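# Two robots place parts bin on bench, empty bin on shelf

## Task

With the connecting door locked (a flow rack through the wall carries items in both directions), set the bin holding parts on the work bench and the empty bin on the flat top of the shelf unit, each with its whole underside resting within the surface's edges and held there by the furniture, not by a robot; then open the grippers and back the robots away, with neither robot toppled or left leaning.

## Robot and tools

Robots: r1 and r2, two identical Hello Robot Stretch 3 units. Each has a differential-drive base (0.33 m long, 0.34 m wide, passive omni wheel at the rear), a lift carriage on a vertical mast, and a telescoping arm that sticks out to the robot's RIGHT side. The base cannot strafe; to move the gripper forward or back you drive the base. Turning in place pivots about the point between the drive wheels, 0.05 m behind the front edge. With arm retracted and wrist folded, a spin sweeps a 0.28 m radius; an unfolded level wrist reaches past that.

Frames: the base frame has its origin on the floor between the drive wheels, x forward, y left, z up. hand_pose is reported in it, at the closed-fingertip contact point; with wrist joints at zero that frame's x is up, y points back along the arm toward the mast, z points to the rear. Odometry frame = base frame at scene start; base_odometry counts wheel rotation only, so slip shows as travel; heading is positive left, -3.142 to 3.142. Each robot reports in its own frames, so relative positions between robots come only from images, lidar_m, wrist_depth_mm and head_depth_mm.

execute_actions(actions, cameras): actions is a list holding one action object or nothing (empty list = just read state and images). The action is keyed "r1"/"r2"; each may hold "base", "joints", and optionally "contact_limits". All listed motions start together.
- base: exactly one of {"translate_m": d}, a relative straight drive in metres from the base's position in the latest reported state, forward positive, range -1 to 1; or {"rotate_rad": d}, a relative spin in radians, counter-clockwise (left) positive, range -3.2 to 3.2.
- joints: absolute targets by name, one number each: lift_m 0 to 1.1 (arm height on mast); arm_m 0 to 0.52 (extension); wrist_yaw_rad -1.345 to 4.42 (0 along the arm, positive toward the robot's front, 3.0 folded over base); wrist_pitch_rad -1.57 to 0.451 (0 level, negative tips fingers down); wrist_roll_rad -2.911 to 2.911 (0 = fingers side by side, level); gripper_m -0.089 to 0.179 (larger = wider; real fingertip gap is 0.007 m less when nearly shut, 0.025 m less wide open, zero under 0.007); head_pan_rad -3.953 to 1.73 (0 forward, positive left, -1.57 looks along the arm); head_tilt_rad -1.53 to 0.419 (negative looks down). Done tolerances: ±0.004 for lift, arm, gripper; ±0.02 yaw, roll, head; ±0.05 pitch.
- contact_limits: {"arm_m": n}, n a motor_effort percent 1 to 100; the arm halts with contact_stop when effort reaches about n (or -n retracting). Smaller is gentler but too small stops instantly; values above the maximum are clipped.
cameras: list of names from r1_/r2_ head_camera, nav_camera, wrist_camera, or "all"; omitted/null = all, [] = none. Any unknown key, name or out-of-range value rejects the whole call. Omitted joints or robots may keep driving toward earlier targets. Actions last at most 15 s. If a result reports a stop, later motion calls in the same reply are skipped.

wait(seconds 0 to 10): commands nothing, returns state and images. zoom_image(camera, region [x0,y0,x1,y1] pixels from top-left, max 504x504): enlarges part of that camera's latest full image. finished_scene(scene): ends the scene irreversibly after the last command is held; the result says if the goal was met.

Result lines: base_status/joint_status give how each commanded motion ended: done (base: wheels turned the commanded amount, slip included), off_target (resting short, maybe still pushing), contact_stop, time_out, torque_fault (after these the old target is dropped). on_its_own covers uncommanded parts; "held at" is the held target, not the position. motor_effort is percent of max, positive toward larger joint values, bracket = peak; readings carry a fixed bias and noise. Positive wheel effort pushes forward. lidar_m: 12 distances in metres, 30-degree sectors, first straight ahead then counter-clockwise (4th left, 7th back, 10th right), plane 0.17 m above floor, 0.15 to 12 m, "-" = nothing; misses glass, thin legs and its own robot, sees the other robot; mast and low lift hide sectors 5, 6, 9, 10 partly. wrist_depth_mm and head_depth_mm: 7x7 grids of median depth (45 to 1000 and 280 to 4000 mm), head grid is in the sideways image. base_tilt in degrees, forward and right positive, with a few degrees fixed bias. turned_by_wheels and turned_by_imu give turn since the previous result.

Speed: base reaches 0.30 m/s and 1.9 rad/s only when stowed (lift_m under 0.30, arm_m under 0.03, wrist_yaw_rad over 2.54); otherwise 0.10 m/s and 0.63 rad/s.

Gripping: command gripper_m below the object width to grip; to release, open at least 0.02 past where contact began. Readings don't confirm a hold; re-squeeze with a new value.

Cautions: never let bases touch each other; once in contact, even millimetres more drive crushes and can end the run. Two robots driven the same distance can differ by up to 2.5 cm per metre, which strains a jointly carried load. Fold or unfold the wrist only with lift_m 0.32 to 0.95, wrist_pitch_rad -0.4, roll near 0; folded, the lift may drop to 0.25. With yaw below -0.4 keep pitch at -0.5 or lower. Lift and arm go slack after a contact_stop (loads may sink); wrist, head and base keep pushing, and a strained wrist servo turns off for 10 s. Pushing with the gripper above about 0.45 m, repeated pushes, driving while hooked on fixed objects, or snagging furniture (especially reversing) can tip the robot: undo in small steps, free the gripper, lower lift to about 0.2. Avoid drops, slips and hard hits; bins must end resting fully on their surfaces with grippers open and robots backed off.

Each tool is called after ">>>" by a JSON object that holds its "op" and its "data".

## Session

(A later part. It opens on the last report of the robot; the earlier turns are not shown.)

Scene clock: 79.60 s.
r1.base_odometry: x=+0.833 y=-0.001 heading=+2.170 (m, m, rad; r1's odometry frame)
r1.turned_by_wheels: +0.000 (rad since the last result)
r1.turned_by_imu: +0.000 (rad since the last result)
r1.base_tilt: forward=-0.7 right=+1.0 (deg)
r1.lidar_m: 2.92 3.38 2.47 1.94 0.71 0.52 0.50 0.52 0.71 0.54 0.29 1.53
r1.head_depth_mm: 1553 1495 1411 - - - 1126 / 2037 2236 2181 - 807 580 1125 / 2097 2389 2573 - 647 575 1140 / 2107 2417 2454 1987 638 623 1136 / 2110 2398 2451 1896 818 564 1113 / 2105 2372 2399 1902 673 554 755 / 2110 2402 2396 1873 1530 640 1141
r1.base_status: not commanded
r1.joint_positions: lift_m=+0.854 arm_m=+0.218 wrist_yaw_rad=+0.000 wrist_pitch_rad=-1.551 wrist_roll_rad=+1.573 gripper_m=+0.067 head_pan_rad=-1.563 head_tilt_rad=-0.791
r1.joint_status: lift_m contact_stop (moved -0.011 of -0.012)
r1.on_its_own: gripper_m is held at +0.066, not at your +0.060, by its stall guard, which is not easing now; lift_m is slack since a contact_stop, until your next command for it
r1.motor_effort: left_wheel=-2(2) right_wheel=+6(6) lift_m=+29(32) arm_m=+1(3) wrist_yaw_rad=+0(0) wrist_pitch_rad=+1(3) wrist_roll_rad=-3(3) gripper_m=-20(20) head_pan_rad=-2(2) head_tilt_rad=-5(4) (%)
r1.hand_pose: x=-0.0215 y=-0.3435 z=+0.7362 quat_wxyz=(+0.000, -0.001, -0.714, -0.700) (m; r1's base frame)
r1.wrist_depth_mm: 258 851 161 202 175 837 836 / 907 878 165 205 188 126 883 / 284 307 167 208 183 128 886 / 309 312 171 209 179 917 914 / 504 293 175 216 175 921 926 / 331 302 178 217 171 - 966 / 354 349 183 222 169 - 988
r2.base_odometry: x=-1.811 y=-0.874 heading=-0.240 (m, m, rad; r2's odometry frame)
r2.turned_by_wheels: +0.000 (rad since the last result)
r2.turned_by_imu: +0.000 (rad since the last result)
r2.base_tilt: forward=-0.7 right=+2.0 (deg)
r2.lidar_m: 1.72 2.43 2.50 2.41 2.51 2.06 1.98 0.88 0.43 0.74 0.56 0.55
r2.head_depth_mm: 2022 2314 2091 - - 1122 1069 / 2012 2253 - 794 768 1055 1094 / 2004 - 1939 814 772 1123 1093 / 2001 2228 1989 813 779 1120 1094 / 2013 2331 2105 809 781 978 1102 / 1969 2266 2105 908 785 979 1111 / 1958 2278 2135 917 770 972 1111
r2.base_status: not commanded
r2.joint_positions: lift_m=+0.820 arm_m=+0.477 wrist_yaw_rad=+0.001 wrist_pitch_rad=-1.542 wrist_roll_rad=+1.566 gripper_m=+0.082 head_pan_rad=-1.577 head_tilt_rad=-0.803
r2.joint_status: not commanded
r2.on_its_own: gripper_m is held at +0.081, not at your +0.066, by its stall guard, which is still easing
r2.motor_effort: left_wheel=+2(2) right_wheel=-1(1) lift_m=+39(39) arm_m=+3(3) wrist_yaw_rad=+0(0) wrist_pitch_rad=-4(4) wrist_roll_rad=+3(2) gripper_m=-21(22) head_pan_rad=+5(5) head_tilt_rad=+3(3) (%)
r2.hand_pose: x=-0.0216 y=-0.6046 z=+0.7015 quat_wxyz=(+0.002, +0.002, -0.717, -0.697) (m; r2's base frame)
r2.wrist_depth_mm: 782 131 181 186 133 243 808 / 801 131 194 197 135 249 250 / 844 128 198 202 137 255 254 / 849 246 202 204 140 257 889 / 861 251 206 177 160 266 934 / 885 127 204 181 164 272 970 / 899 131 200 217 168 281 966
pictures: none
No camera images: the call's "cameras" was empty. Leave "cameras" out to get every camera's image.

>>> {"op": "execute_actions", "data": {"actions": [{"r1":{"joints":{"gripper_m":0.179,"lift_m":0.86}},"r2":{"joints":{"lift_m":0.84}}}], "cameras": ["r1_head_camera"]}}

Scene clock: 81.27 s.
r1.base_odometry: x=+0.833 y=-0.001 heading=+2.170 (m, m, rad; r1's odometry frame)
r1.turned_by_wheels: +0.000 (rad since the last result)
r1.turned_by_imu: +0.000 (rad since the last result)
r1.base_tilt: forward=-0.6 right=+1.0 (deg)
r1.lidar_m: 2.93 3.40 2.47 1.94 0.71 0.52 0.50 0.52 0.71 0.54 0.29 1.53
r1.head_depth_mm: 1554 1489 1405 - - - 1107 / 2060 2276 2197 - 807 632 1124 / 2074 2381 2551 - 645 574 1138 / 2090 2385 2497 1983 621 623 1137 / 2115 2392 2417 1894 818 559 1113 / 2107 2406 2392 1889 825 639 755 / 2110 2421 2381 1867 1534 640 1135
r1.base_status: not commanded
r1.joint_positions: lift_m=+0.860 arm_m=+0.218 wrist_yaw_rad=+0.000 wrist_pitch_rad=-1.546 wrist_roll_rad=+1.573 gripper_m=+0.179 head_pan_rad=-1.563 head_tilt_rad=-0.791
r1.joint_status: all done
r1.motor_effort: left_wheel=-2(2) right_wheel=+3(6) lift_m=+37(41) arm_m=+1(1) wrist_yaw_rad=+1(1) wrist_pitch_rad=-2(2) wrist_roll_rad=-2(3) gripper_m=+1(86) head_pan_rad=-2(2) head_tilt_rad=-5(5) (%)
r1.hand_pose: x=-0.0215 y=-0.3448 z=+0.7416 quat_wxyz=(+0.000, -0.001, -0.715, -0.699) (m; r1's base frame)
r1.wrist_depth_mm: 269 300 153 205 202 837 840 / 907 300 156 211 199 131 860 / 295 305 159 214 193 132 871 / 319 314 162 217 189 924 908 / 994 441 166 218 186 932 921 / - 368 167 223 181 968 951 / 352 353 171 226 178 - -
r2.base_odometry: x=-1.811 y=-0.874 heading=-0.240 (m, m, rad; r2's odometry frame)
r2.turned_by_wheels: +0.000 (rad since the last result)
r2.turned_by_imu: +0.000 (rad since the last result)
r2.base_tilt: forward=-0.6 right=+1.9 (deg)
r2.lidar_m: 1.71 2.43 2.50 2.41 2.51 2.06 1.98 0.88 0.43 0.74 0.55 0.55
r2.head_depth_mm: 2039 2323 2095 - - 1120 1085 / 2015 2252 1969 823 766 1058 1092 / 2009 - 1993 817 772 1117 1097 / 1979 2268 2018 824 779 1125 1103 / 2007 2323 2092 815 784 973 1099 / 2001 2265 2096 911 787 978 1103 / 1976 2276 2125 916 771 976 1110
r2.base_status: not commanded
r2.joint_positions: lift_m=+0.840 arm_m=+0.477 wrist_yaw_rad=+0.001 wrist_pitch_rad=-1.542 wrist_roll_rad=+1.566 gripper_m=+0.085 head_pan_rad=-1.577 head_tilt_rad=-0.803
r2.joint_status: all done
r2.on_its_own: gripper_m is held at +0.084, not at your +0.066, by its stall guard, which is not easing now
r2.motor_effort: left_wheel=+2(2) right_wheel=-1(1) lift_m=+39(39) arm_m=+3(3) wrist_yaw_rad=+0(0) wrist_pitch_rad=-4(4) wrist_roll_rad=+3(3) gripper_m=-20(21) head_pan_rad=+5(5) head_tilt_rad=+3(3) (%)
r2.hand_pose: x=-0.0216 y=-0.6046 z=+0.7215 quat_wxyz=(+0.002, +0.002, -0.717, -0.697) (m; r2's base frame)
r2.wrist_depth_mm: 812 132 182 186 133 261 876 / 810 130 194 197 135 269 - / 842 129 199 201 137 271 - / 852 264 203 205 140 278 934 / 885 272 206 178 161 287 969 / 892 127 204 180 164 292 967 / 908 132 200 217 168 300 954
pictures: r1_head_camera (sideways: a quarter turn clockwise sets it upright)
camera_calibration (this result's frames):
r1_head_camera: T_world_to_cam=[[-0.0521812, 0.7064, -0.705887, 0.936613], [0.998397, 0.0213897, -0.0523991, 0.0630062], [-0.021916, -0.70749, -0.706384, 0.879134], [0, 0, 0, 1]] pos_world=[0.00523545, -0.0409932, 1.28545]
Images, in order (width x height): r1_head_camera 896x504.

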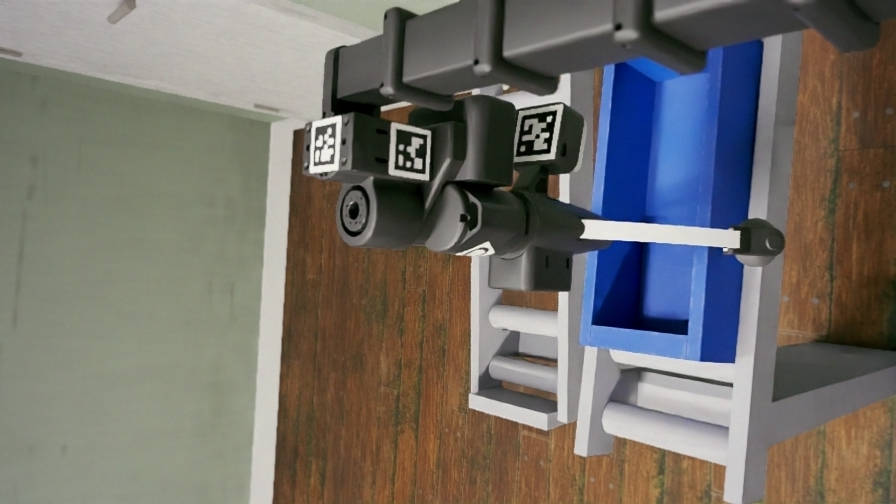

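Rolling; r2 holding stable. Drive.

>>> {"op": "execute_actions", "data": {"actions": [{"r1":{"joints":{"lift_m":0.95}},"r2":{"base":{"translate_m":1.0},"joints":{"lift_m":0.93,"arm_m":0.445}}}], "cameras": []}}

Scene clock: 92.30 s.
r1.base_odometry: x=+0.833 y=-0.001 heading=+2.170 (m, m, rad; r1's odometry frame)
r1.turned_by_wheels: +0.000 (rad since the last result)
r1.turned_by_imu: -0.003 (rad since the last result)
r1.base_tilt: forward=-0.7 right=+1.0 (deg)
r1.lidar_m: 2.92 3.39 2.47 1.94 0.71 0.52 0.50 0.52 0.71 0.54 0.30 1.53
r1.head_depth_mm: 1540 1505 - 1375 874 724 1131 / 2067 - - 1748 866 702 1128 / 2081 2261 - 1353 849 680 1139 / 2097 2347 2454 - 814 629 1139 / 2113 2406 2434 1896 845 649 1117 / 2116 2415 2413 1892 826 639 757 / 2111 2418 2377 1893 1539 641 1142
r1.base_status: not commanded
r1.joint_positions: lift_m=+0.950 arm_m=+0.218 wrist_yaw_rad=+0.000 wrist_pitch_rad=-1.546 wrist_roll_rad=+1.573 gripper_m=+0.179 head_pan_rad=-1.563 head_tilt_rad=-0.791
r1.joint_status: all done
r1.motor_effort: left_wheel=-1(1) right_wheel=+3(3) lift_m=+36(39) arm_m=+1(1) wrist_yaw_rad=+1(0) wrist_pitch_rad=-2(2) wrist_roll_rad=-3(3) gripper_m=+1(1) head_pan_rad=-2(2) head_tilt_rad=-5(4) (%)
r1.hand_pose: x=-0.0215 y=-0.3448 z=+0.8316 quat_wxyz=(+0.000, -0.001, -0.715, -0.699) (m; r1's base frame)
r1.wrist_depth_mm: 373 367 944 917 329 952 941 / 392 - 975 957 312 - 936 / 385 379 985 318 310 - - / 401 401 771 - - - - / 432 422 497 506 - - - / - 445 334 337 - - - / 444 446 352 408 - - -
r2.base_odometry: x=-0.839 y=-1.112 heading=-0.240 (m, m, rad; r2's odometry frame)
r2.turned_by_wheels: +0.000 (rad since the last result)
r2.turned_by_imu: -0.005 (rad since the last result)
r2.base_tilt: forward=-0.6 right=+2.0 (deg)
r2.lidar_m: 1.34 1.39 1.89 2.41 2.50 3.07 1.84 0.71 0.84 2.34 1.88 0.73
r2.head_depth_mm: 2022 - - 1633 1425 1235 1084 / 1931 2339 2039 1553 1424 1232 1088 / - - 2066 694 1435 1246 1095 / 1949 - 750 1590 1438 1247 1096 / 1976 2314 2112 691 1445 1245 1102 / 1983 2300 2109 1706 1451 1257 1110 / 1975 2278 2135 1735 1456 1263 1104
r2.base_status: done
r2.joint_positions: lift_m=+0.930 arm_m=+0.445 wrist_yaw_rad=+0.001 wrist_pitch_rad=-1.542 wrist_roll_rad=+1.566 gripper_m=+0.085 head_pan_rad=-1.577 head_tilt_rad=-0.803
r2.joint_status: all done
r2.on_its_own: gripper_m is held at +0.084, not at your +0.066, by its stall guard, which is not easing now
r2.motor_effort: left_wheel=+1(6) right_wheel=-2(5) lift_m=+39(37) arm_m=-4(3) wrist_yaw_rad=-1(1) wrist_pitch_rad=-4(4) wrist_roll_rad=+2(3) gripper_m=-20(20) head_pan_rad=+5(4) head_tilt_rad=+2(2) (%)
r2.hand_pose: x=-0.0216 y=-0.5731 z=+0.8115 quat_wxyz=(+0.002, +0.002, -0.717, -0.697) (m; r2's base frame)
r2.wrist_depth_mm: 885 131 182 187 133 956 955 / 917 130 194 197 136 - 994 / 908 129 199 202 137 - 984 / 944 939 203 204 140 - - / 977 - 206 178 161 - - / 976 127 205 183 164 - - / - 131 201 220 168 - -
pictures: none
No camera images: the call's "cameras" was empty. Leave "cameras" out to get every camera's image.

>>> {"op": "execute_actions", "data": {"actions": [{"r1":{"joints":{"arm_m":0.46,"head_tilt_rad":-0.7}},"r2":{"base":{"translate_m":0.81}}}], "cameras": ["r2_head_camera","r2_wrist_camera","r1_wrist_camera"]}}

Scene clock: 101.43 s.
r1.base_odometry: x=+0.833 y=-0.001 heading=+2.170 (m, m, rad; r1's odometry frame)
r1.turned_by_wheels: +0.000 (rad since the last result)
r1.turned_by_imu: -0.002 (rad since the last result)
r1.base_tilt: forward=-0.7 right=+1.0 (deg)
r1.lidar_m: 2.93 3.40 2.47 1.94 0.71 0.52 0.50 0.52 0.71 0.54 0.29 1.53
r1.head_depth_mm: 1547 1420 - 1566 911 691 621 / 2030 2204 2188 2009 931 695 606 / 2071 - 2535 2156 911 677 608 / 2076 2339 2517 2130 913 676 1122 / 2076 2315 2573 2108 946 669 595 / 2090 2297 2560 2106 890 662 586 / 2081 2333 2570 2061 1649 1311 579
r1.base_status: not commanded
r1.joint_positions: lift_m=+0.950 arm_m=+0.460 wrist_yaw_rad=+0.000 wrist_pitch_rad=-1.546 wrist_roll_rad=+1.573 gripper_m=+0.179 head_pan_rad=-1.563 head_tilt_rad=-0.705
r1.joint_status: all done
r1.motor_effort: left_wheel=-2(2) right_wheel=+4(3) lift_m=+37(36) arm_m=+3(4) wrist_yaw_rad=+1(0) wrist_pitch_rad=-2(2) wrist_roll_rad=-3(3) gripper_m=+1(0) head_pan_rad=-2(2) head_tilt_rad=+3(14) (%)
r1.hand_pose: x=-0.0215 y=-0.5866 z=+0.8316 quat_wxyz=(+0.000, -0.001, -0.715, -0.699) (m; r1's base frame)
r1.wrist_depth_mm: 974 972 954 943 948 322 927 / - - 961 974 943 311 302 / - - - 383 968 310 309 / - - - 402 - 332 - / - - 651 430 658 325 320 / - - 494 458 - 318 336 / - - 473 430 - 341 348
r2.base_odometry: x=-0.052 y=-1.304 heading=-0.240 (m, m, rad; r2's odometry frame)
r2.turned_by_wheels: +0.000 (rad since the last result)
r2.turned_by_imu: -0.004 (rad since the last result)
r2.base_tilt: forward=-0.5 right=+2.2 (deg)
r2.lidar_m: 0.52 0.54 0.73 1.99 2.50 3.41 2.04 1.46 0.24 0.29 0.75 0.54
r2.head_depth_mm: 1972 - - 1630 1410 1227 1090 / 1915 2342 2050 710 1427 642 1069 / - - 2051 693 885 685 1041 / 1936 - 750 717 1406 681 1080 / 1992 2345 2107 692 1414 638 1082 / 1984 2208 2027 846 1398 737 1089 / 1557 1509 1468 860 1265 1187 1087
r2.base_status: done
r2.joint_positions: lift_m=+0.930 arm_m=+0.445 wrist_yaw_rad=+0.001 wrist_pitch_rad=-1.542 wrist_roll_rad=+1.566 gripper_m=+0.085 head_pan_rad=-1.577 head_tilt_rad=-0.803
r2.joint_status: not commanded
r2.on_its_own: gripper_m is held at +0.084, not at your +0.066, by its stall guard, which is not easing now
r2.motor_effort: left_wheel=+3(6) right_wheel=-2(4) lift_m=+39(40) arm_m=-3(3) wrist_yaw_rad=-1(1) wrist_pitch_rad=-4(4) wrist_roll_rad=+3(2) gripper_m=-20(20) head_pan_rad=+5(5) head_tilt_rad=+2(2) (%)
r2.hand_pose: x=-0.0216 y=-0.5731 z=+0.8115 quat_wxyz=(+0.002, +0.002, -0.717, -0.697) (m; r2's base frame)
r2.wrist_depth_mm: 895 131 182 187 133 940 954 / 930 130 195 196 136 359 340 / 957 128 198 201 137 391 365 / 962 943 201 206 140 388 375 / - 965 206 178 161 391 374 / - 128 204 180 164 398 370 / - 132 200 219 169 877 341
pictures: r1_wrist_camera, r2_head_camera (sideways: a quarter turn clockwise sets it upright), r2_wrist_camera
camera_calibration (this result's frames):
r1_wrist_camera: T_world_to_cam=[[-0.0347972, 0.998176, -0.0493316, 0.625347], [0.982995, 0.04309, 0.178506, -0.0722125], [0.180306, -0.0422812, -0.982701, 0.96209], [0, 0, 0, 1]] pos_world=[-0.0807258, -0.580416, 0.989187]
r2_head_camera: T_world_to_cam=[[0.0262272, 0.745183, -0.666344, 0.889373], [0.999405, -0.00461722, 0.0341728, -0.0498625], [0.0223884, -0.666844, -0.744861, 0.92647], [0, 0, 0, 1]] pos_world=[0.00576499, -0.0451641, 1.28442]
r2_wrist_camera: T_world_to_cam=[[0.0254083, 0.999452, 0.0212215, 0.54826], [0.98759, -0.0283866, 0.154469, -0.0774014], [0.154987, 0.0170333, -0.98777, 0.983813], [0, 0, 0, 1]] pos_world=[-0.0899675, -0.566914, 0.972102]
Images, in order (width x height): r1_wrist_camera 644x364, r2_head_camera 896x504, r2_wrist_camera 644x364.

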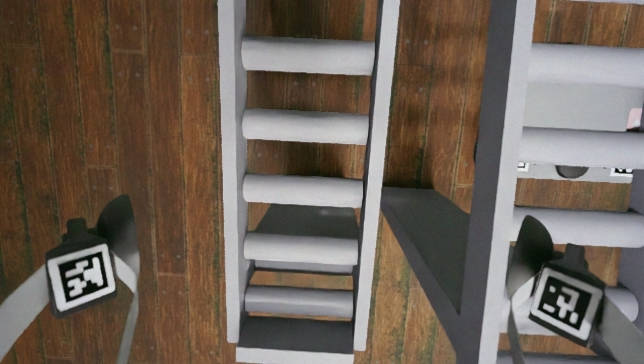

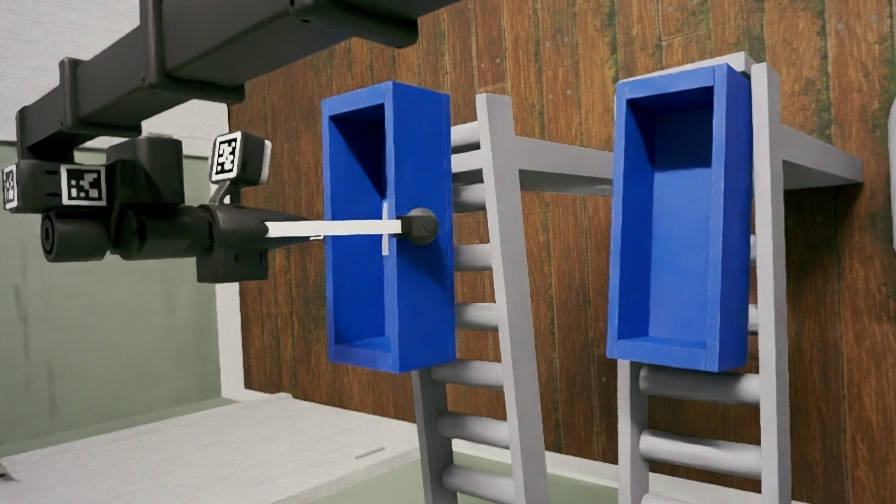

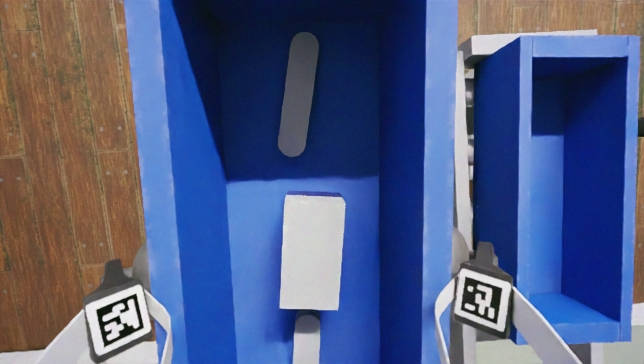

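>>> {"op": "execute_actions", "data": {"actions": [{"r1":{"joints":{"arm_m":0.48}},"r2":{"base":{"translate_m":0.03},"joints":{"lift_m":0.893,"arm_m":0.452}}}], "cameras": ["r2_head_camera","r1_wrist_camera"]}}

Scene clock: 103.33 s.
r1.base_odometry: x=+0.833 y=-0.001 heading=+2.170 (m, m, rad; r1's odometry frame)
r1.turned_by_wheels: +0.000 (rad since the last result)
r1.turned_by_imu: +0.000 (rad since the last result)
r1.base_tilt: forward=-0.7 right=+0.9 (deg)
r1.lidar_m: 2.93 3.38 2.46 1.94 0.71 0.52 0.50 0.52 0.71 0.54 0.29 1.53
r1.head_depth_mm: 1552 1423 - 1559 911 690 619 / 2045 - 2317 2018 937 696 605 / 2068 - 2530 2113 915 678 607 / 2064 2330 2589 2129 917 672 1124 / 2090 2316 2608 2111 948 667 596 / 2050 2312 2586 2085 892 661 587 / 2100 2344 2567 2069 1657 1313 577
r1.base_status: not commanded
r1.joint_positions: lift_m=+0.950 arm_m=+0.480 wrist_yaw_rad=+0.000 wrist_pitch_rad=-1.546 wrist_roll_rad=+1.573 gripper_m=+0.179 head_pan_rad=-1.563 head_tilt_rad=-0.705
r1.joint_status: all done
r1.motor_effort: left_wheel=-2(2) right_wheel=+3(3) lift_m=+36(36) arm_m=+3(3) wrist_yaw_rad=+0(1) wrist_pitch_rad=-2(2) wrist_roll_rad=-3(2) gripper_m=+1(1) head_pan_rad=-2(1) head_tilt_rad=+3(3) (%)
r1.hand_pose: x=-0.0215 y=-0.6066 z=+0.8316 quat_wxyz=(+0.000, -0.001, -0.715, -0.699) (m; r1's base frame)
r1.wrist_depth_mm: 957 970 935 960 943 931 950 / 987 951 964 970 943 332 304 / - 989 989 384 986 316 307 / - - - 404 959 329 - / - - - 550 653 339 325 / - - - 504 551 337 - / - - - 425 - 354 348
r2.base_odometry: x=-0.023 y=-1.311 heading=-0.239 (m, m, rad; r2's odometry frame)
r2.turned_by_wheels: +0.000 (rad since the last result)
r2.turned_by_imu: +0.000 (rad since the last result)
r2.base_tilt: forward=-0.6 right=+2.2 (deg)
r2.lidar_m: 0.49 0.51 0.69 1.88 2.50 3.41 2.08 1.49 0.25 0.41 0.70 0.51
r2.head_depth_mm: 2020 2243 - 1617 1409 661 1082 / 1949 - 1977 718 1358 683 1056 / 1943 - 2014 722 943 682 1061 / 1983 2323 2019 722 1404 679 1081 / 1994 2294 2095 723 1417 660 1082 / 1948 2137 1974 1635 1389 1188 1089 / 1460 1417 1388 1203 1194 1175 1094
r2.base_status: done
r2.joint_positions: lift_m=+0.893 arm_m=+0.452 wrist_yaw_rad=+0.001 wrist_pitch_rad=-1.542 wrist_roll_rad=+1.566 gripper_m=+0.085 head_pan_rad=-1.577 head_tilt_rad=-0.803
r2.joint_status: all done
r2.on_its_own: gripper_m is held at +0.084, not at your +0.066, by its stall guard, which is not easing now
r2.motor_effort: left_wheel=+2(6) right_wheel=-2(5) lift_m=+29(33) arm_m=+4(4) wrist_yaw_rad=-1(0) wrist_pitch_rad=-4(4) wrist_roll_rad=+2(2) gripper_m=-20(20) head_pan_rad=+5(5) head_tilt_rad=+3(2) (%)
r2.hand_pose: x=-0.0216 y=-0.5796 z=+0.7749 quat_wxyz=(+0.002, +0.002, -0.717, -0.697) (m; r2's base frame)
r2.wrist_depth_mm: 863 131 182 188 133 331 309 / 884 130 194 197 135 343 342 / 907 129 199 201 137 348 342 / 923 899 202 205 140 351 344 / 947 970 206 178 161 340 346 / 951 127 204 181 164 313 327 / 976 132 201 217 169 406 290
pictures: r1_wrist_camera, r2_head_camera (sideways: a quarter turn clockwise sets it upright)
camera_calibration (this result's frames):
r1_wrist_camera: T_world_to_cam=[[-0.0347971, 0.998176, -0.0493316, 0.645309], [0.982995, 0.04309, 0.178506, -0.0713508], [0.180306, -0.0422812, -0.982701, 0.961244], [0, 0, 0, 1]] pos_world=[-0.0807258, -0.600415, 0.989187]
r2_head_camera: T_world_to_cam=[[0.0262272, 0.745183, -0.666344, 0.889373], [0.999405, -0.00461722, 0.0341728, -0.0498625], [0.0223884, -0.666844, -0.744861, 0.92647], [0, 0, 0, 1]] pos_world=[0.00576499, -0.0451641, 1.28442]
Images, in order (width x height): r1_wrist_camera 644x364, r2_head_camera 896x504.

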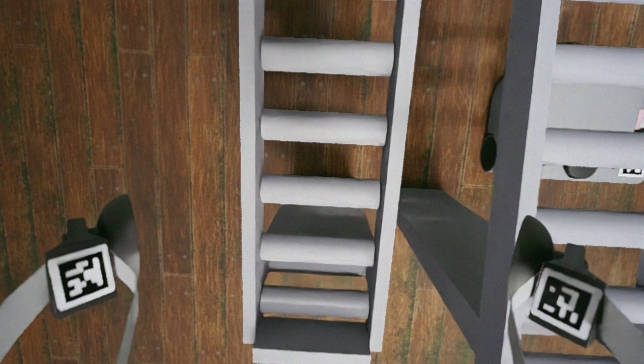

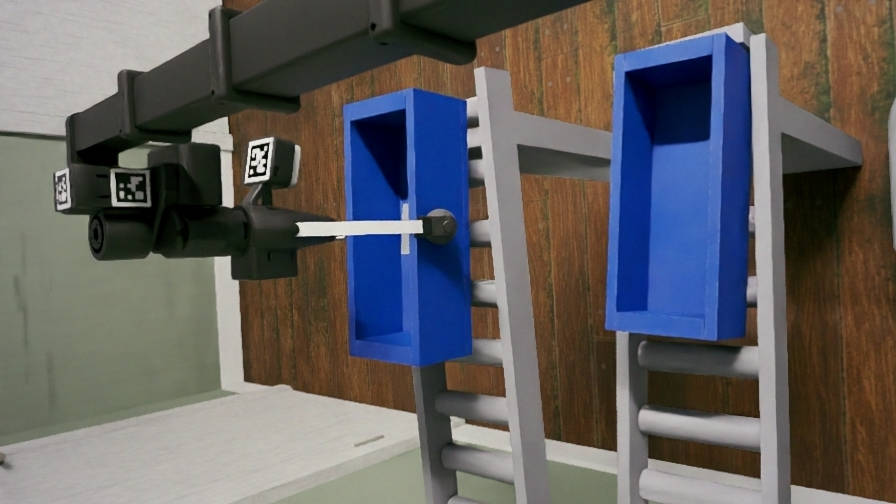

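>>> {"op": "execute_actions", "data": {"actions": [{"r2":{"joints":{"lift_m":0.872,"arm_m":0.457}}}], "cameras": ["r2_head_camera"]}}

>>> {"op": "zoom_image", "data": {"camera": "r2_head_camera", "region": [300,30,600,450]}}

Scene clock: 104.43 s.
r1.base_odometry: x=+0.833 y=-0.001 heading=+2.170 (m, m, rad; r1's odometry frame)
r1.turned_by_wheels: +0.000 (rad since the last result)
r1.turned_by_imu: +0.000 (rad since the last result)
r1.base_tilt: forward=-0.7 right=+1.0 (deg)
r1.lidar_m: 2.94 3.39 2.47 1.94 0.71 0.52 0.50 0.52 0.71 0.54 0.29 1.53
r1.head_depth_mm: 1554 1418 - 1563 912 690 620 / 2049 - 2317 2009 930 696 604 / 2051 - 2537 2158 912 678 607 / 2062 2299 2512 2131 920 675 1126 / 2060 2309 2601 2110 942 670 597 / 2099 2330 2571 2098 891 662 586 / 2063 2354 2560 2091 1654 1313 580
r1.base_status: not commanded
r1.joint_positions: lift_m=+0.950 arm_m=+0.480 wrist_yaw_rad=+0.000 wrist_pitch_rad=-1.546 wrist_roll_rad=+1.573 gripper_m=+0.179 head_pan_rad=-1.563 head_tilt_rad=-0.705
r1.joint_status: not commanded
r1.motor_effort: left_wheel=-1(2) right_wheel=+3(3) lift_m=+36(36) arm_m=+4(3) wrist_yaw_rad=+0(1) wrist_pitch_rad=-2(2) wrist_roll_rad=-3(2) gripper_m=+1(1) head_pan_rad=-2(2) head_tilt_rad=+3(3) (%)
r1.hand_pose: x=-0.0215 y=-0.6066 z=+0.8316 quat_wxyz=(+0.000, -0.001, -0.715, -0.699) (m; r1's base frame)
r1.wrist_depth_mm: 977 969 914 951 918 912 912 / 951 - 990 - 932 329 303 / - - - 390 987 319 304 / - - - 403 948 334 - / - - - 548 641 338 322 / - - - 491 546 335 - / - - - 429 - 354 349
r2.base_odometry: x=-0.023 y=-1.311 heading=-0.239 (m, m, rad; r2's odometry frame)
r2.turned_by_wheels: +0.000 (rad since the last result)
r2.turned_by_imu: +0.000 (rad since the last result)
r2.base_tilt: forward=-0.5 right=+2.1 (deg)
r2.lidar_m: 0.49 0.51 0.69 1.88 2.50 3.42 2.08 1.49 0.25 0.40 0.70 0.51
r2.head_depth_mm: 2030 2286 - - 1393 655 1081 / 2002 - 1992 731 1375 683 1051 / 1976 - 2001 729 952 685 1053 / 2004 2318 2029 729 1409 679 1088 / 2013 2305 2103 726 1406 661 1081 / 1947 2174 1998 1632 1388 1187 1088 / 1472 1421 1395 1210 1187 1179 1093
r2.base_status: not commanded
r2.joint_positions: lift_m=+0.872 arm_m=+0.457 wrist_yaw_rad=+0.001 wrist_pitch_rad=-1.547 wrist_roll_rad=+1.566 gripper_m=+0.085 head_pan_rad=-1.577 head_tilt_rad=-0.803
r2.joint_status: all done
r2.on_its_own: gripper_m is held at +0.084, not at your +0.066, by its stall guard, which is not easing now
r2.motor_effort: left_wheel=+2(2) right_wheel=-2(2) lift_m=+28(26) arm_m=+4(3) wrist_yaw_rad=-1(1) wrist_pitch_rad=-1(4) wrist_roll_rad=+3(2) gripper_m=-20(20) head_pan_rad=+5(4) head_tilt_rad=+3(3) (%)
r2.hand_pose: x=-0.0216 y=-0.5833 z=+0.7540 quat_wxyz=(+0.002, +0.002, -0.715, -0.699) (m; r2's base frame)
r2.wrist_depth_mm: 836 131 181 193 134 330 278 / 875 130 196 198 136 330 321 / 857 884 198 200 138 331 320 / 866 874 202 206 141 333 321 / 932 912 204 177 144 334 319 / 954 128 199 182 166 316 307 / 969 131 196 218 173 377 268
pictures: r2_head_camera (sideways: a quarter turn clockwise sets it upright)
camera_calibration (this result's frames):
r2_head_camera: T_world_to_cam=[[0.0262271, 0.745174, -0.666354, 0.889386], [0.999405, -0.00461678, 0.0341728, -0.0498625], [0.0223883, -0.666854, -0.744852, 0.926459], [0, 0, 0, 1]] pos_world=[0.00576499, -0.0451643, 1.28442]
Images, in order (width x height): r2_head_camera 896x504.

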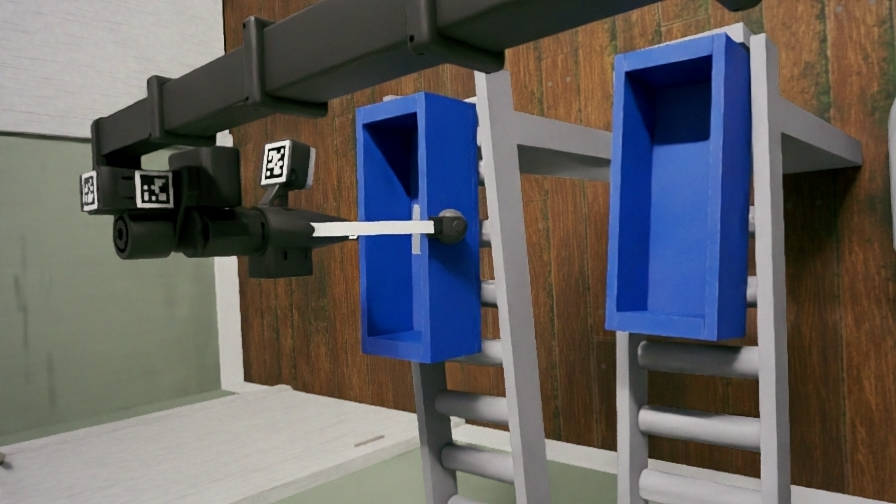

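Region (300, 30, 600, 450) of r2_head_camera's 896x504 image, scaled by 1.200, with more detail than that image has; it fills the left 360 columns of this view, and the rest is white.

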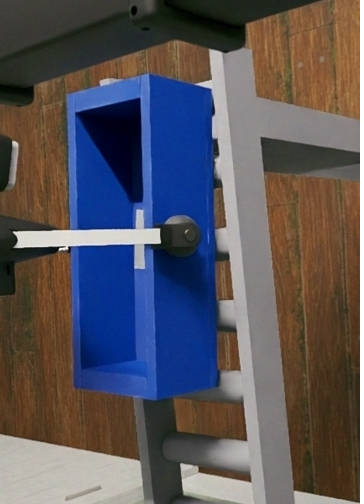

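>>> {"op": "execute_actions", "data": {"actions": [{"r2":{"joints":{"arm_m":0.444}}}], "cameras": []}}

>>> {"op": "execute_actions", "data": {"actions": [{"r2":{"joints":{"lift_m":0.858}}}], "cameras": ["r2_head_camera"]}}

Scene clock: 105.50 s.
r1.base_odometry: x=+0.833 y=-0.001 heading=+2.170 (m, m, rad; r1's odometry frame)
r1.turned_by_wheels: +0.000 (rad since the last result)
r1.turned_by_imu: +0.000 (rad since the last result)
r1.base_tilt: forward=-0.7 right=+1.0 (deg)
r1.lidar_m: 2.93 3.39 2.47 1.94 0.71 0.52 0.50 0.52 0.71 0.54 0.29 1.53
r1.head_depth_mm: 1551 1411 - 1574 905 692 620 / 2050 - 2314 2010 933 696 604 / 2075 - 2516 2139 915 679 608 / 2053 2295 2554 2129 914 674 1123 / 2054 2342 2591 2116 942 670 595 / 2060 2344 2572 2096 889 661 587 / 2083 2345 2556 2067 1647 1313 580
r1.base_status: not commanded
r1.joint_positions: lift_m=+0.950 arm_m=+0.480 wrist_yaw_rad=+0.000 wrist_pitch_rad=-1.546 wrist_roll_rad=+1.573 gripper_m=+0.179 head_pan_rad=-1.563 head_tilt_rad=-0.705
r1.joint_status: not commanded
r1.motor_effort: left_wheel=-2(2) right_wheel=+3(3) lift_m=+36(36) arm_m=+3(3) wrist_yaw_rad=+0(0) wrist_pitch_rad=-2(2) wrist_roll_rad=-3(3) gripper_m=+1(1) head_pan_rad=-2(1) head_tilt_rad=+3(3) (%)
r1.hand_pose: x=-0.0215 y=-0.6066 z=+0.8316 quat_wxyz=(+0.000, -0.001, -0.715, -0.699) (m; r1's base frame)
r1.wrist_depth_mm: 972 947 943 909 908 934 930 / - - 987 969 956 331 302 / - 975 976 386 986 318 312 / - - - 404 993 330 999 / - - - 549 633 338 321 / - - - 500 554 334 - / - - - 432 - 353 350
r2.base_odometry: x=-0.023 y=-1.311 heading=-0.239 (m, m, rad; r2's odometry frame)
r2.turned_by_wheels: +0.000 (rad since the last result)
r2.turned_by_imu: +0.000 (rad since the last result)
r2.base_tilt: forward=-0.6 right=+2.1 (deg)
r2.lidar_m: 0.49 0.51 0.69 1.88 2.50 3.41 2.07 1.49 0.25 0.40 0.70 0.51
r2.head_depth_mm: 2012 2309 - - 1389 658 1084 / 1988 - 1995 714 1369 685 1051 / 1982 - 2013 722 948 684 1056 / 2001 2325 2007 721 1409 679 1078 / 2015 2308 2098 727 1425 659 1084 / 1950 2183 1979 1627 1397 1182 1085 / 1468 1423 1385 1216 1190 1180 1090
r2.base_status: not commanded
r2.joint_positions: lift_m=+0.872 arm_m=+0.444 wrist_yaw_rad=+0.001 wrist_pitch_rad=-1.544 wrist_roll_rad=+1.566 gripper_m=+0.085 head_pan_rad=-1.577 head_tilt_rad=-0.803
r2.joint_status: all done
r2.on_its_own: gripper_m is held at +0.084, not at your +0.066, by its stall guard, which is not easing now
r2.motor_effort: left_wheel=+3(3) right_wheel=-2(2) lift_m=+28(28) arm_m=-3(4) wrist_yaw_rad=+0(1) wrist_pitch_rad=-3(3) wrist_roll_rad=+2(3) gripper_m=-20(20) head_pan_rad=+6(5) head_tilt_rad=+2(3) (%)
r2.hand_pose: x=-0.0216 y=-0.5716 z=+0.7540 quat_wxyz=(+0.002, +0.002, -0.716, -0.698) (m; r2's base frame)
r2.wrist_depth_mm: 820 131 181 186 133 325 283 / 863 130 195 198 135 325 321 / 877 129 198 202 137 326 325 / 899 930 202 206 140 330 321 / 918 929 207 178 160 324 323 / 939 128 203 181 164 302 309 / 961 131 200 218 168 382 270
pictures: none
No camera images: the call's "cameras" was empty. Leave "cameras" out to get every camera's image.

Scene clock: 106.50 s.
r1.base_odometry: x=+0.833 y=-0.001 heading=+2.170 (m, m, rad; r1's odometry frame)
r1.turned_by_wheels: +0.000 (rad since the last result)
r1.turned_by_imu: +0.000 (rad since the last result)
r1.base_tilt: forward=-0.7 right=+1.0 (deg)
r1.lidar_m: 2.93 3.36 2.47 1.94 0.71 0.52 0.50 0.52 0.71 0.54 0.29 1.53
r1.head_depth_mm: 1554 1419 - 1565 909 692 621 / 2045 - 2330 2004 935 697 606 / 2056 - 2547 2155 915 679 606 / 2078 2330 2532 2125 918 673 1125 / 2075 2315 2587 2103 948 667 596 / 2088 2337 2543 2086 890 661 587 / 2082 2328 2575 2085 1670 1319 580
r1.base_status: not commanded
r1.joint_positions: lift_m=+0.950 arm_m=+0.480 wrist_yaw_rad=+0.000 wrist_pitch_rad=-1.546 wrist_roll_rad=+1.573 gripper_m=+0.179 head_pan_rad=-1.563 head_tilt_rad=-0.705
r1.joint_status: not commanded
r1.motor_effort: left_wheel=-2(2) right_wheel=+3(3) lift_m=+37(36) arm_m=+3(3) wrist_yaw_rad=+1(0) wrist_pitch_rad=-2(2) wrist_roll_rad=-3(2) gripper_m=+0(1) head_pan_rad=-2(3) head_tilt_rad=+4(3) (%)
r1.hand_pose: x=-0.0215 y=-0.6066 z=+0.8316 quat_wxyz=(+0.000, -0.001, -0.715, -0.699) (m; r1's base frame)
r1.wrist_depth_mm: 962 921 933 941 892 936 925 / - 990 988 936 955 329 305 / - - 984 390 - 316 309 / - - - 400 - 335 - / - - - 558 635 343 323 / - - - 498 550 336 - / - - - 427 - 351 348
r2.base_odometry: x=-0.023 y=-1.311 heading=-0.239 (m, m, rad; r2's odometry frame)
r2.turned_by_wheels: +0.000 (rad since the last result)
r2.turned_by_imu: +0.000 (rad since the last result)
r2.base_tilt: forward=-0.6 right=+2.1 (deg)
r2.lidar_m: 0.49 0.51 0.69 1.87 2.49 3.42 2.08 1.49 0.25 0.41 0.70 0.51
r2.head_depth_mm: 1982 2342 - - 1388 645 1083 / 2002 - 1978 714 1370 684 1053 / 1973 - 2008 727 950 682 1059 / 2038 2304 2028 739 1404 679 1077 / 1995 2292 2089 733 1416 659 1077 / 1951 2157 1979 1631 1387 1181 1085 / 1467 1419 1393 1219 1190 1175 1090
r2.base_status: not commanded
r2.joint_positions: lift_m=+0.858 arm_m=+0.444 wrist_yaw_rad=+0.001 wrist_pitch_rad=-1.548 wrist_roll_rad=+1.567 gripper_m=+0.085 head_pan_rad=-1.577 head_tilt_rad=-0.803
r2.joint_status: all done
r2.on_its_own: gripper_m is held at +0.084, not at your +0.066, by its stall guard, which is not easing now
r2.motor_effort: left_wheel=+3(4) right_wheel=-4(4) lift_m=+18(25) arm_m=-4(3) wrist_yaw_rad=-1(0) wrist_pitch_rad=-1(3) wrist_roll_rad=+3(3) gripper_m=-21(20) head_pan_rad=+5(5) head_tilt_rad=+2(2) (%)
r2.hand_pose: x=-0.0216 y=-0.5707 z=+0.7405 quat_wxyz=(+0.002, +0.001, -0.715, -0.699) (m; r2's base frame)
r2.wrist_depth_mm: 814 110 182 183 131 311 266 / 887 119 187 189 134 311 308 / 894 130 192 196 135 312 309 / 872 128 198 200 138 316 307 / 896 915 204 177 140 322 307 / 924 127 206 183 162 299 310 / 970 907 202 222 166 352 257
pictures: r2_head_camera (sideways: a quarter turn clockwise sets it upright)
camera_calibration (this result's frames):
r2_head_camera: T_world_to_cam=[[0.026227, 0.745151, -0.66638, 0.889419], [0.999405, -0.00461559, 0.0341728, -0.0498624], [0.0223881, -0.66688, -0.744829, 0.926429], [0, 0, 0, 1]] pos_world=[0.00576499, -0.0451649, 1.28443]
Images, in order (width x height): r2_head_camera 896x504.

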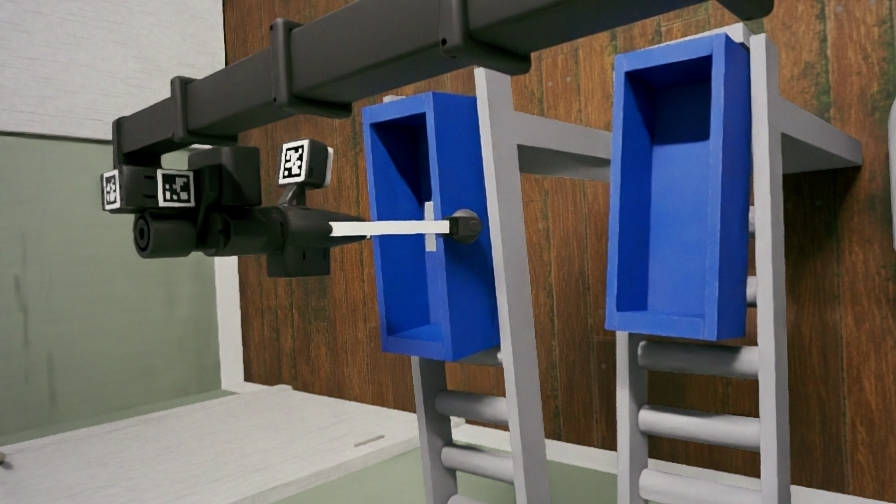

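>>> {"op": "execute_actions", "data": {"actions": [{"r2":{"joints":{"lift_m":0.872,"arm_m":0.432}}}], "cameras": []}}

>>> {"op": "execute_actions", "data": {"actions": [{"r2":{"joints":{"lift_m":0.852}}}], "cameras": ["r2_head_camera"]}}

Scene clock: 107.60 s.
r1.base_odometry: x=+0.833 y=-0.001 heading=+2.170 (m, m, rad; r1's odometry frame)
r1.turned_by_wheels: +0.000 (rad since the last result)
r1.turned_by_imu: +0.000 (rad since the last result)
r1.base_tilt: forward=-0.7 right=+1.0 (deg)
r1.lidar_m: 2.93 3.37 2.47 1.94 0.71 0.52 0.50 0.52 0.71 0.54 0.29 1.53
r1.head_depth_mm: 1544 1412 - 1568 905 692 620 / 2057 - 2329 2007 933 695 606 / 2045 - 2545 2145 914 679 608 / 2051 2319 2518 2126 915 673 1125 / 2065 2325 2586 2104 946 668 596 / 2075 2335 2550 2099 892 662 588 / 2087 2310 2571 2071 1644 1313 580
r1.base_status: not commanded
r1.joint_positions: lift_m=+0.950 arm_m=+0.480 wrist_yaw_rad=+0.000 wrist_pitch_rad=-1.546 wrist_roll_rad=+1.573 gripper_m=+0.179 head_pan_rad=-1.563 head_tilt_rad=-0.705
r1.joint_status: not commanded
r1.motor_effort: left_wheel=-2(1) right_wheel=+3(3) lift_m=+36(36) arm_m=+3(3) wrist_yaw_rad=-1(0) wrist_pitch_rad=-2(2) wrist_roll_rad=-2(2) gripper_m=+1(1) head_pan_rad=-2(2) head_tilt_rad=+3(3) (%)
r1.hand_pose: x=-0.0215 y=-0.6066 z=+0.8316 quat_wxyz=(+0.000, -0.001, -0.715, -0.699) (m; r1's base frame)
r1.wrist_depth_mm: 988 964 943 904 940 898 907 / 999 983 948 997 950 331 304 / - 998 - 386 967 317 307 / - - - 402 991 333 - / - - - 557 644 338 322 / - - - 503 554 334 - / - - - 433 - 349 341
r2.base_odometry: x=-0.023 y=-1.311 heading=-0.239 (m, m, rad; r2's odometry frame)
r2.turned_by_wheels: +0.000 (rad since the last result)
r2.turned_by_imu: +0.000 (rad since the last result)
r2.base_tilt: forward=-0.6 right=+1.9 (deg)
r2.lidar_m: 0.49 0.51 0.69 1.87 2.50 3.41 2.07 1.49 0.25 0.41 0.70 0.51
r2.head_depth_mm: 2005 2359 - - 1388 657 1081 / 2009 - 1995 726 1367 686 1053 / 1967 - 1981 723 948 682 1057 / 1998 2308 1975 727 1405 678 1079 / 2009 2309 2116 721 1416 659 1081 / 1954 2154 1976 1633 1387 1186 1094 / 1475 1426 1389 1213 1188 1177 1092
r2.base_status: not commanded
r2.joint_positions: lift_m=+0.872 arm_m=+0.432 wrist_yaw_rad=+0.001 wrist_pitch_rad=-1.535 wrist_roll_rad=+1.565 gripper_m=+0.085 head_pan_rad=-1.577 head_tilt_rad=-0.803
r2.joint_status: all done
r2.on_its_own: gripper_m is held at +0.084, not at your +0.066, by its stall guard, which is not easing now
r2.motor_effort: left_wheel=+2(3) right_wheel=-2(4) lift_m=+39(44) arm_m=-4(6) wrist_yaw_rad=+0(0) wrist_pitch_rad=-8(8) wrist_roll_rad=+3(4) gripper_m=-21(21) head_pan_rad=+5(5) head_tilt_rad=+3(3) (%)
r2.hand_pose: x=-0.0216 y=-0.5621 z=+0.7534 quat_wxyz=(+0.003, +0.002, -0.719, -0.695) (m; r2's base frame)
r2.wrist_depth_mm: 833 122 182 188 129 318 283 / 885 133 195 196 148 321 326 / 877 132 198 201 152 322 328 / 911 130 201 205 155 322 325 / 918 917 206 177 157 322 330 / 941 128 208 181 162 284 317 / 983 888 203 218 166 352 271
pictures: none
No camera images: the call's "cameras" was empty. Leave "cameras" out to get every camera's image.

Scene clock: 108.60 s.
r1.base_odometry: x=+0.833 y=-0.001 heading=+2.170 (m, m, rad; r1's odometry frame)
r1.turned_by_wheels: +0.000 (rad since the last result)
r1.turned_by_imu: +0.000 (rad since the last result)
r1.base_tilt: forward=-0.7 right=+1.0 (deg)
r1.lidar_m: 2.93 3.39 2.47 1.94 0.71 0.52 0.50 0.52 0.71 0.54 0.29 1.53
r1.head_depth_mm: 1549 1411 - 1561 911 691 618 / 2047 - 2315 2001 932 695 605 / 2064 - 2525 2129 915 678 608 / 2065 2294 2542 2123 918 673 1125 / 2085 2303 2606 2129 948 667 597 / 2056 2329 2546 2088 892 662 587 / 2105 2316 2575 2083 1652 1314 578
r1.base_status: not commanded
r1.joint_positions: lift_m=+0.950 arm_m=+0.480 wrist_yaw_rad=+0.000 wrist_pitch_rad=-1.546 wrist_roll_rad=+1.573 gripper_m=+0.179 head_pan_rad=-1.563 head_tilt_rad=-0.705
r1.joint_status: not commanded
r1.motor_effort: left_wheel=-2(2) right_wheel=+3(3) lift_m=+36(36) arm_m=+3(3) wrist_yaw_rad=+0(1) wrist_pitch_rad=-2(2) wrist_roll_rad=-3(2) gripper_m=+1(1) head_pan_rad=-2(2) head_tilt_rad=+3(3) (%)
r1.hand_pose: x=-0.0215 y=-0.6066 z=+0.8316 quat_wxyz=(+0.000, -0.001, -0.715, -0.699) (m; r1's base frame)
r1.wrist_depth_mm: 956 966 953 932 929 921 920 / - - 970 944 976 331 304 / - - 989 387 970 319 310 / - - - 399 997 329 - / - - - 560 643 340 322 / - - - 495 551 334 - / - - - 434 - 350 348
r2.base_odometry: x=-0.023 y=-1.311 heading=-0.239 (m, m, rad; r2's odometry frame)
r2.turned_by_wheels: +0.000 (rad since the last result)
r2.turned_by_imu: +0.000 (rad since the last result)
r2.base_tilt: forward=-0.6 right=+2.2 (deg)
r2.lidar_m: 0.49 0.51 0.69 1.87 2.50 3.41 2.08 1.49 0.25 0.41 0.70 0.51
r2.head_depth_mm: 2006 2314 - - 1390 647 1084 / 1999 - 2012 717 1378 684 1055 / 2013 - 1954 728 948 682 1056 / 1992 2284 2023 723 1415 680 1078 / 1986 2331 2099 729 1414 660 1079 / 1963 2168 1971 1621 1391 1188 1091 / 1468 1415 1383 1214 1190 1187 1088
r2.base_status: not commanded
r2.joint_positions: lift_m=+0.858 arm_m=+0.432 wrist_yaw_rad=+0.001 wrist_pitch_rad=-1.538 wrist_roll_rad=+1.566 gripper_m=+0.087 head_pan_rad=-1.577 head_tilt_rad=-0.803
r2.joint_status: lift_m contact_stop (moved -0.014 of -0.020)
r2.on_its_own: gripper_m is held at +0.087, not at your +0.066, by its stall guard, which is still easing; lift_m is slack since a contact_stop, until your next command for it (your +0.852 is given up)
r2.motor_effort: left_wheel=+4(5) right_wheel=-4(7) lift_m=+30(34) arm_m=-4(4) wrist_yaw_rad=+0(1) wrist_pitch_rad=-6(8) wrist_roll_rad=+3(4) gripper_m=-2(22) head_pan_rad=+5(5) head_tilt_rad=+3(2) (%)
r2.hand_pose: x=-0.0216 y=-0.5612 z=+0.7393 quat_wxyz=(+0.003, +0.002, -0.718, -0.696) (m; r2's base frame)
r2.wrist_depth_mm: 836 116 181 183 123 308 262 / 863 115 187 188 126 311 313 / 869 124 192 194 128 308 311 / 897 133 197 198 149 311 315 / 916 132 204 175 152 318 313 / 954 127 211 181 156 284 311 / 935 132 206 223 161 347 255
pictures: r2_head_camera (sideways: a quarter turn clockwise sets it upright)
camera_calibration (this result's frames):
r2_head_camera: T_world_to_cam=[[0.0262252, 0.744829, -0.66674, 0.889888], [0.999405, -0.0045992, 0.0341722, -0.0498617], [0.022386, -0.66724, -0.744507, 0.92601], [0, 0, 0, 1]] pos_world=[0.00576493, -0.0451734, 1.28445]
Images, in order (width x height): r2_head_camera 896x504.

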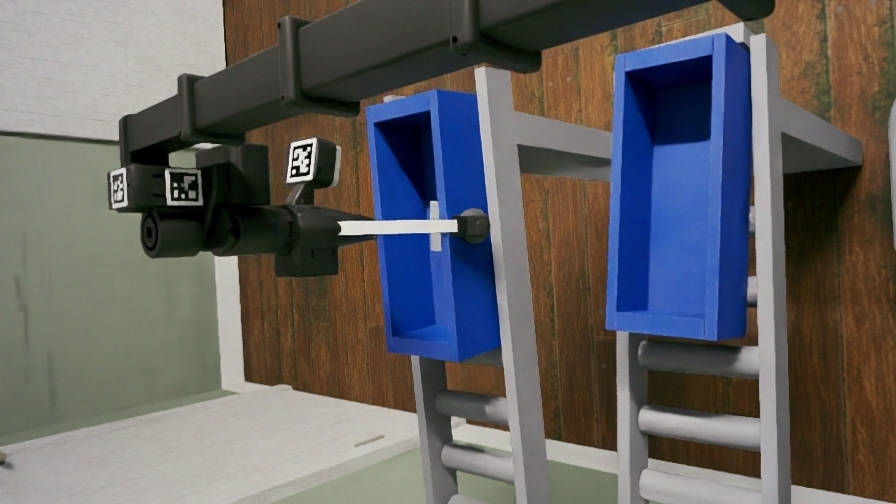

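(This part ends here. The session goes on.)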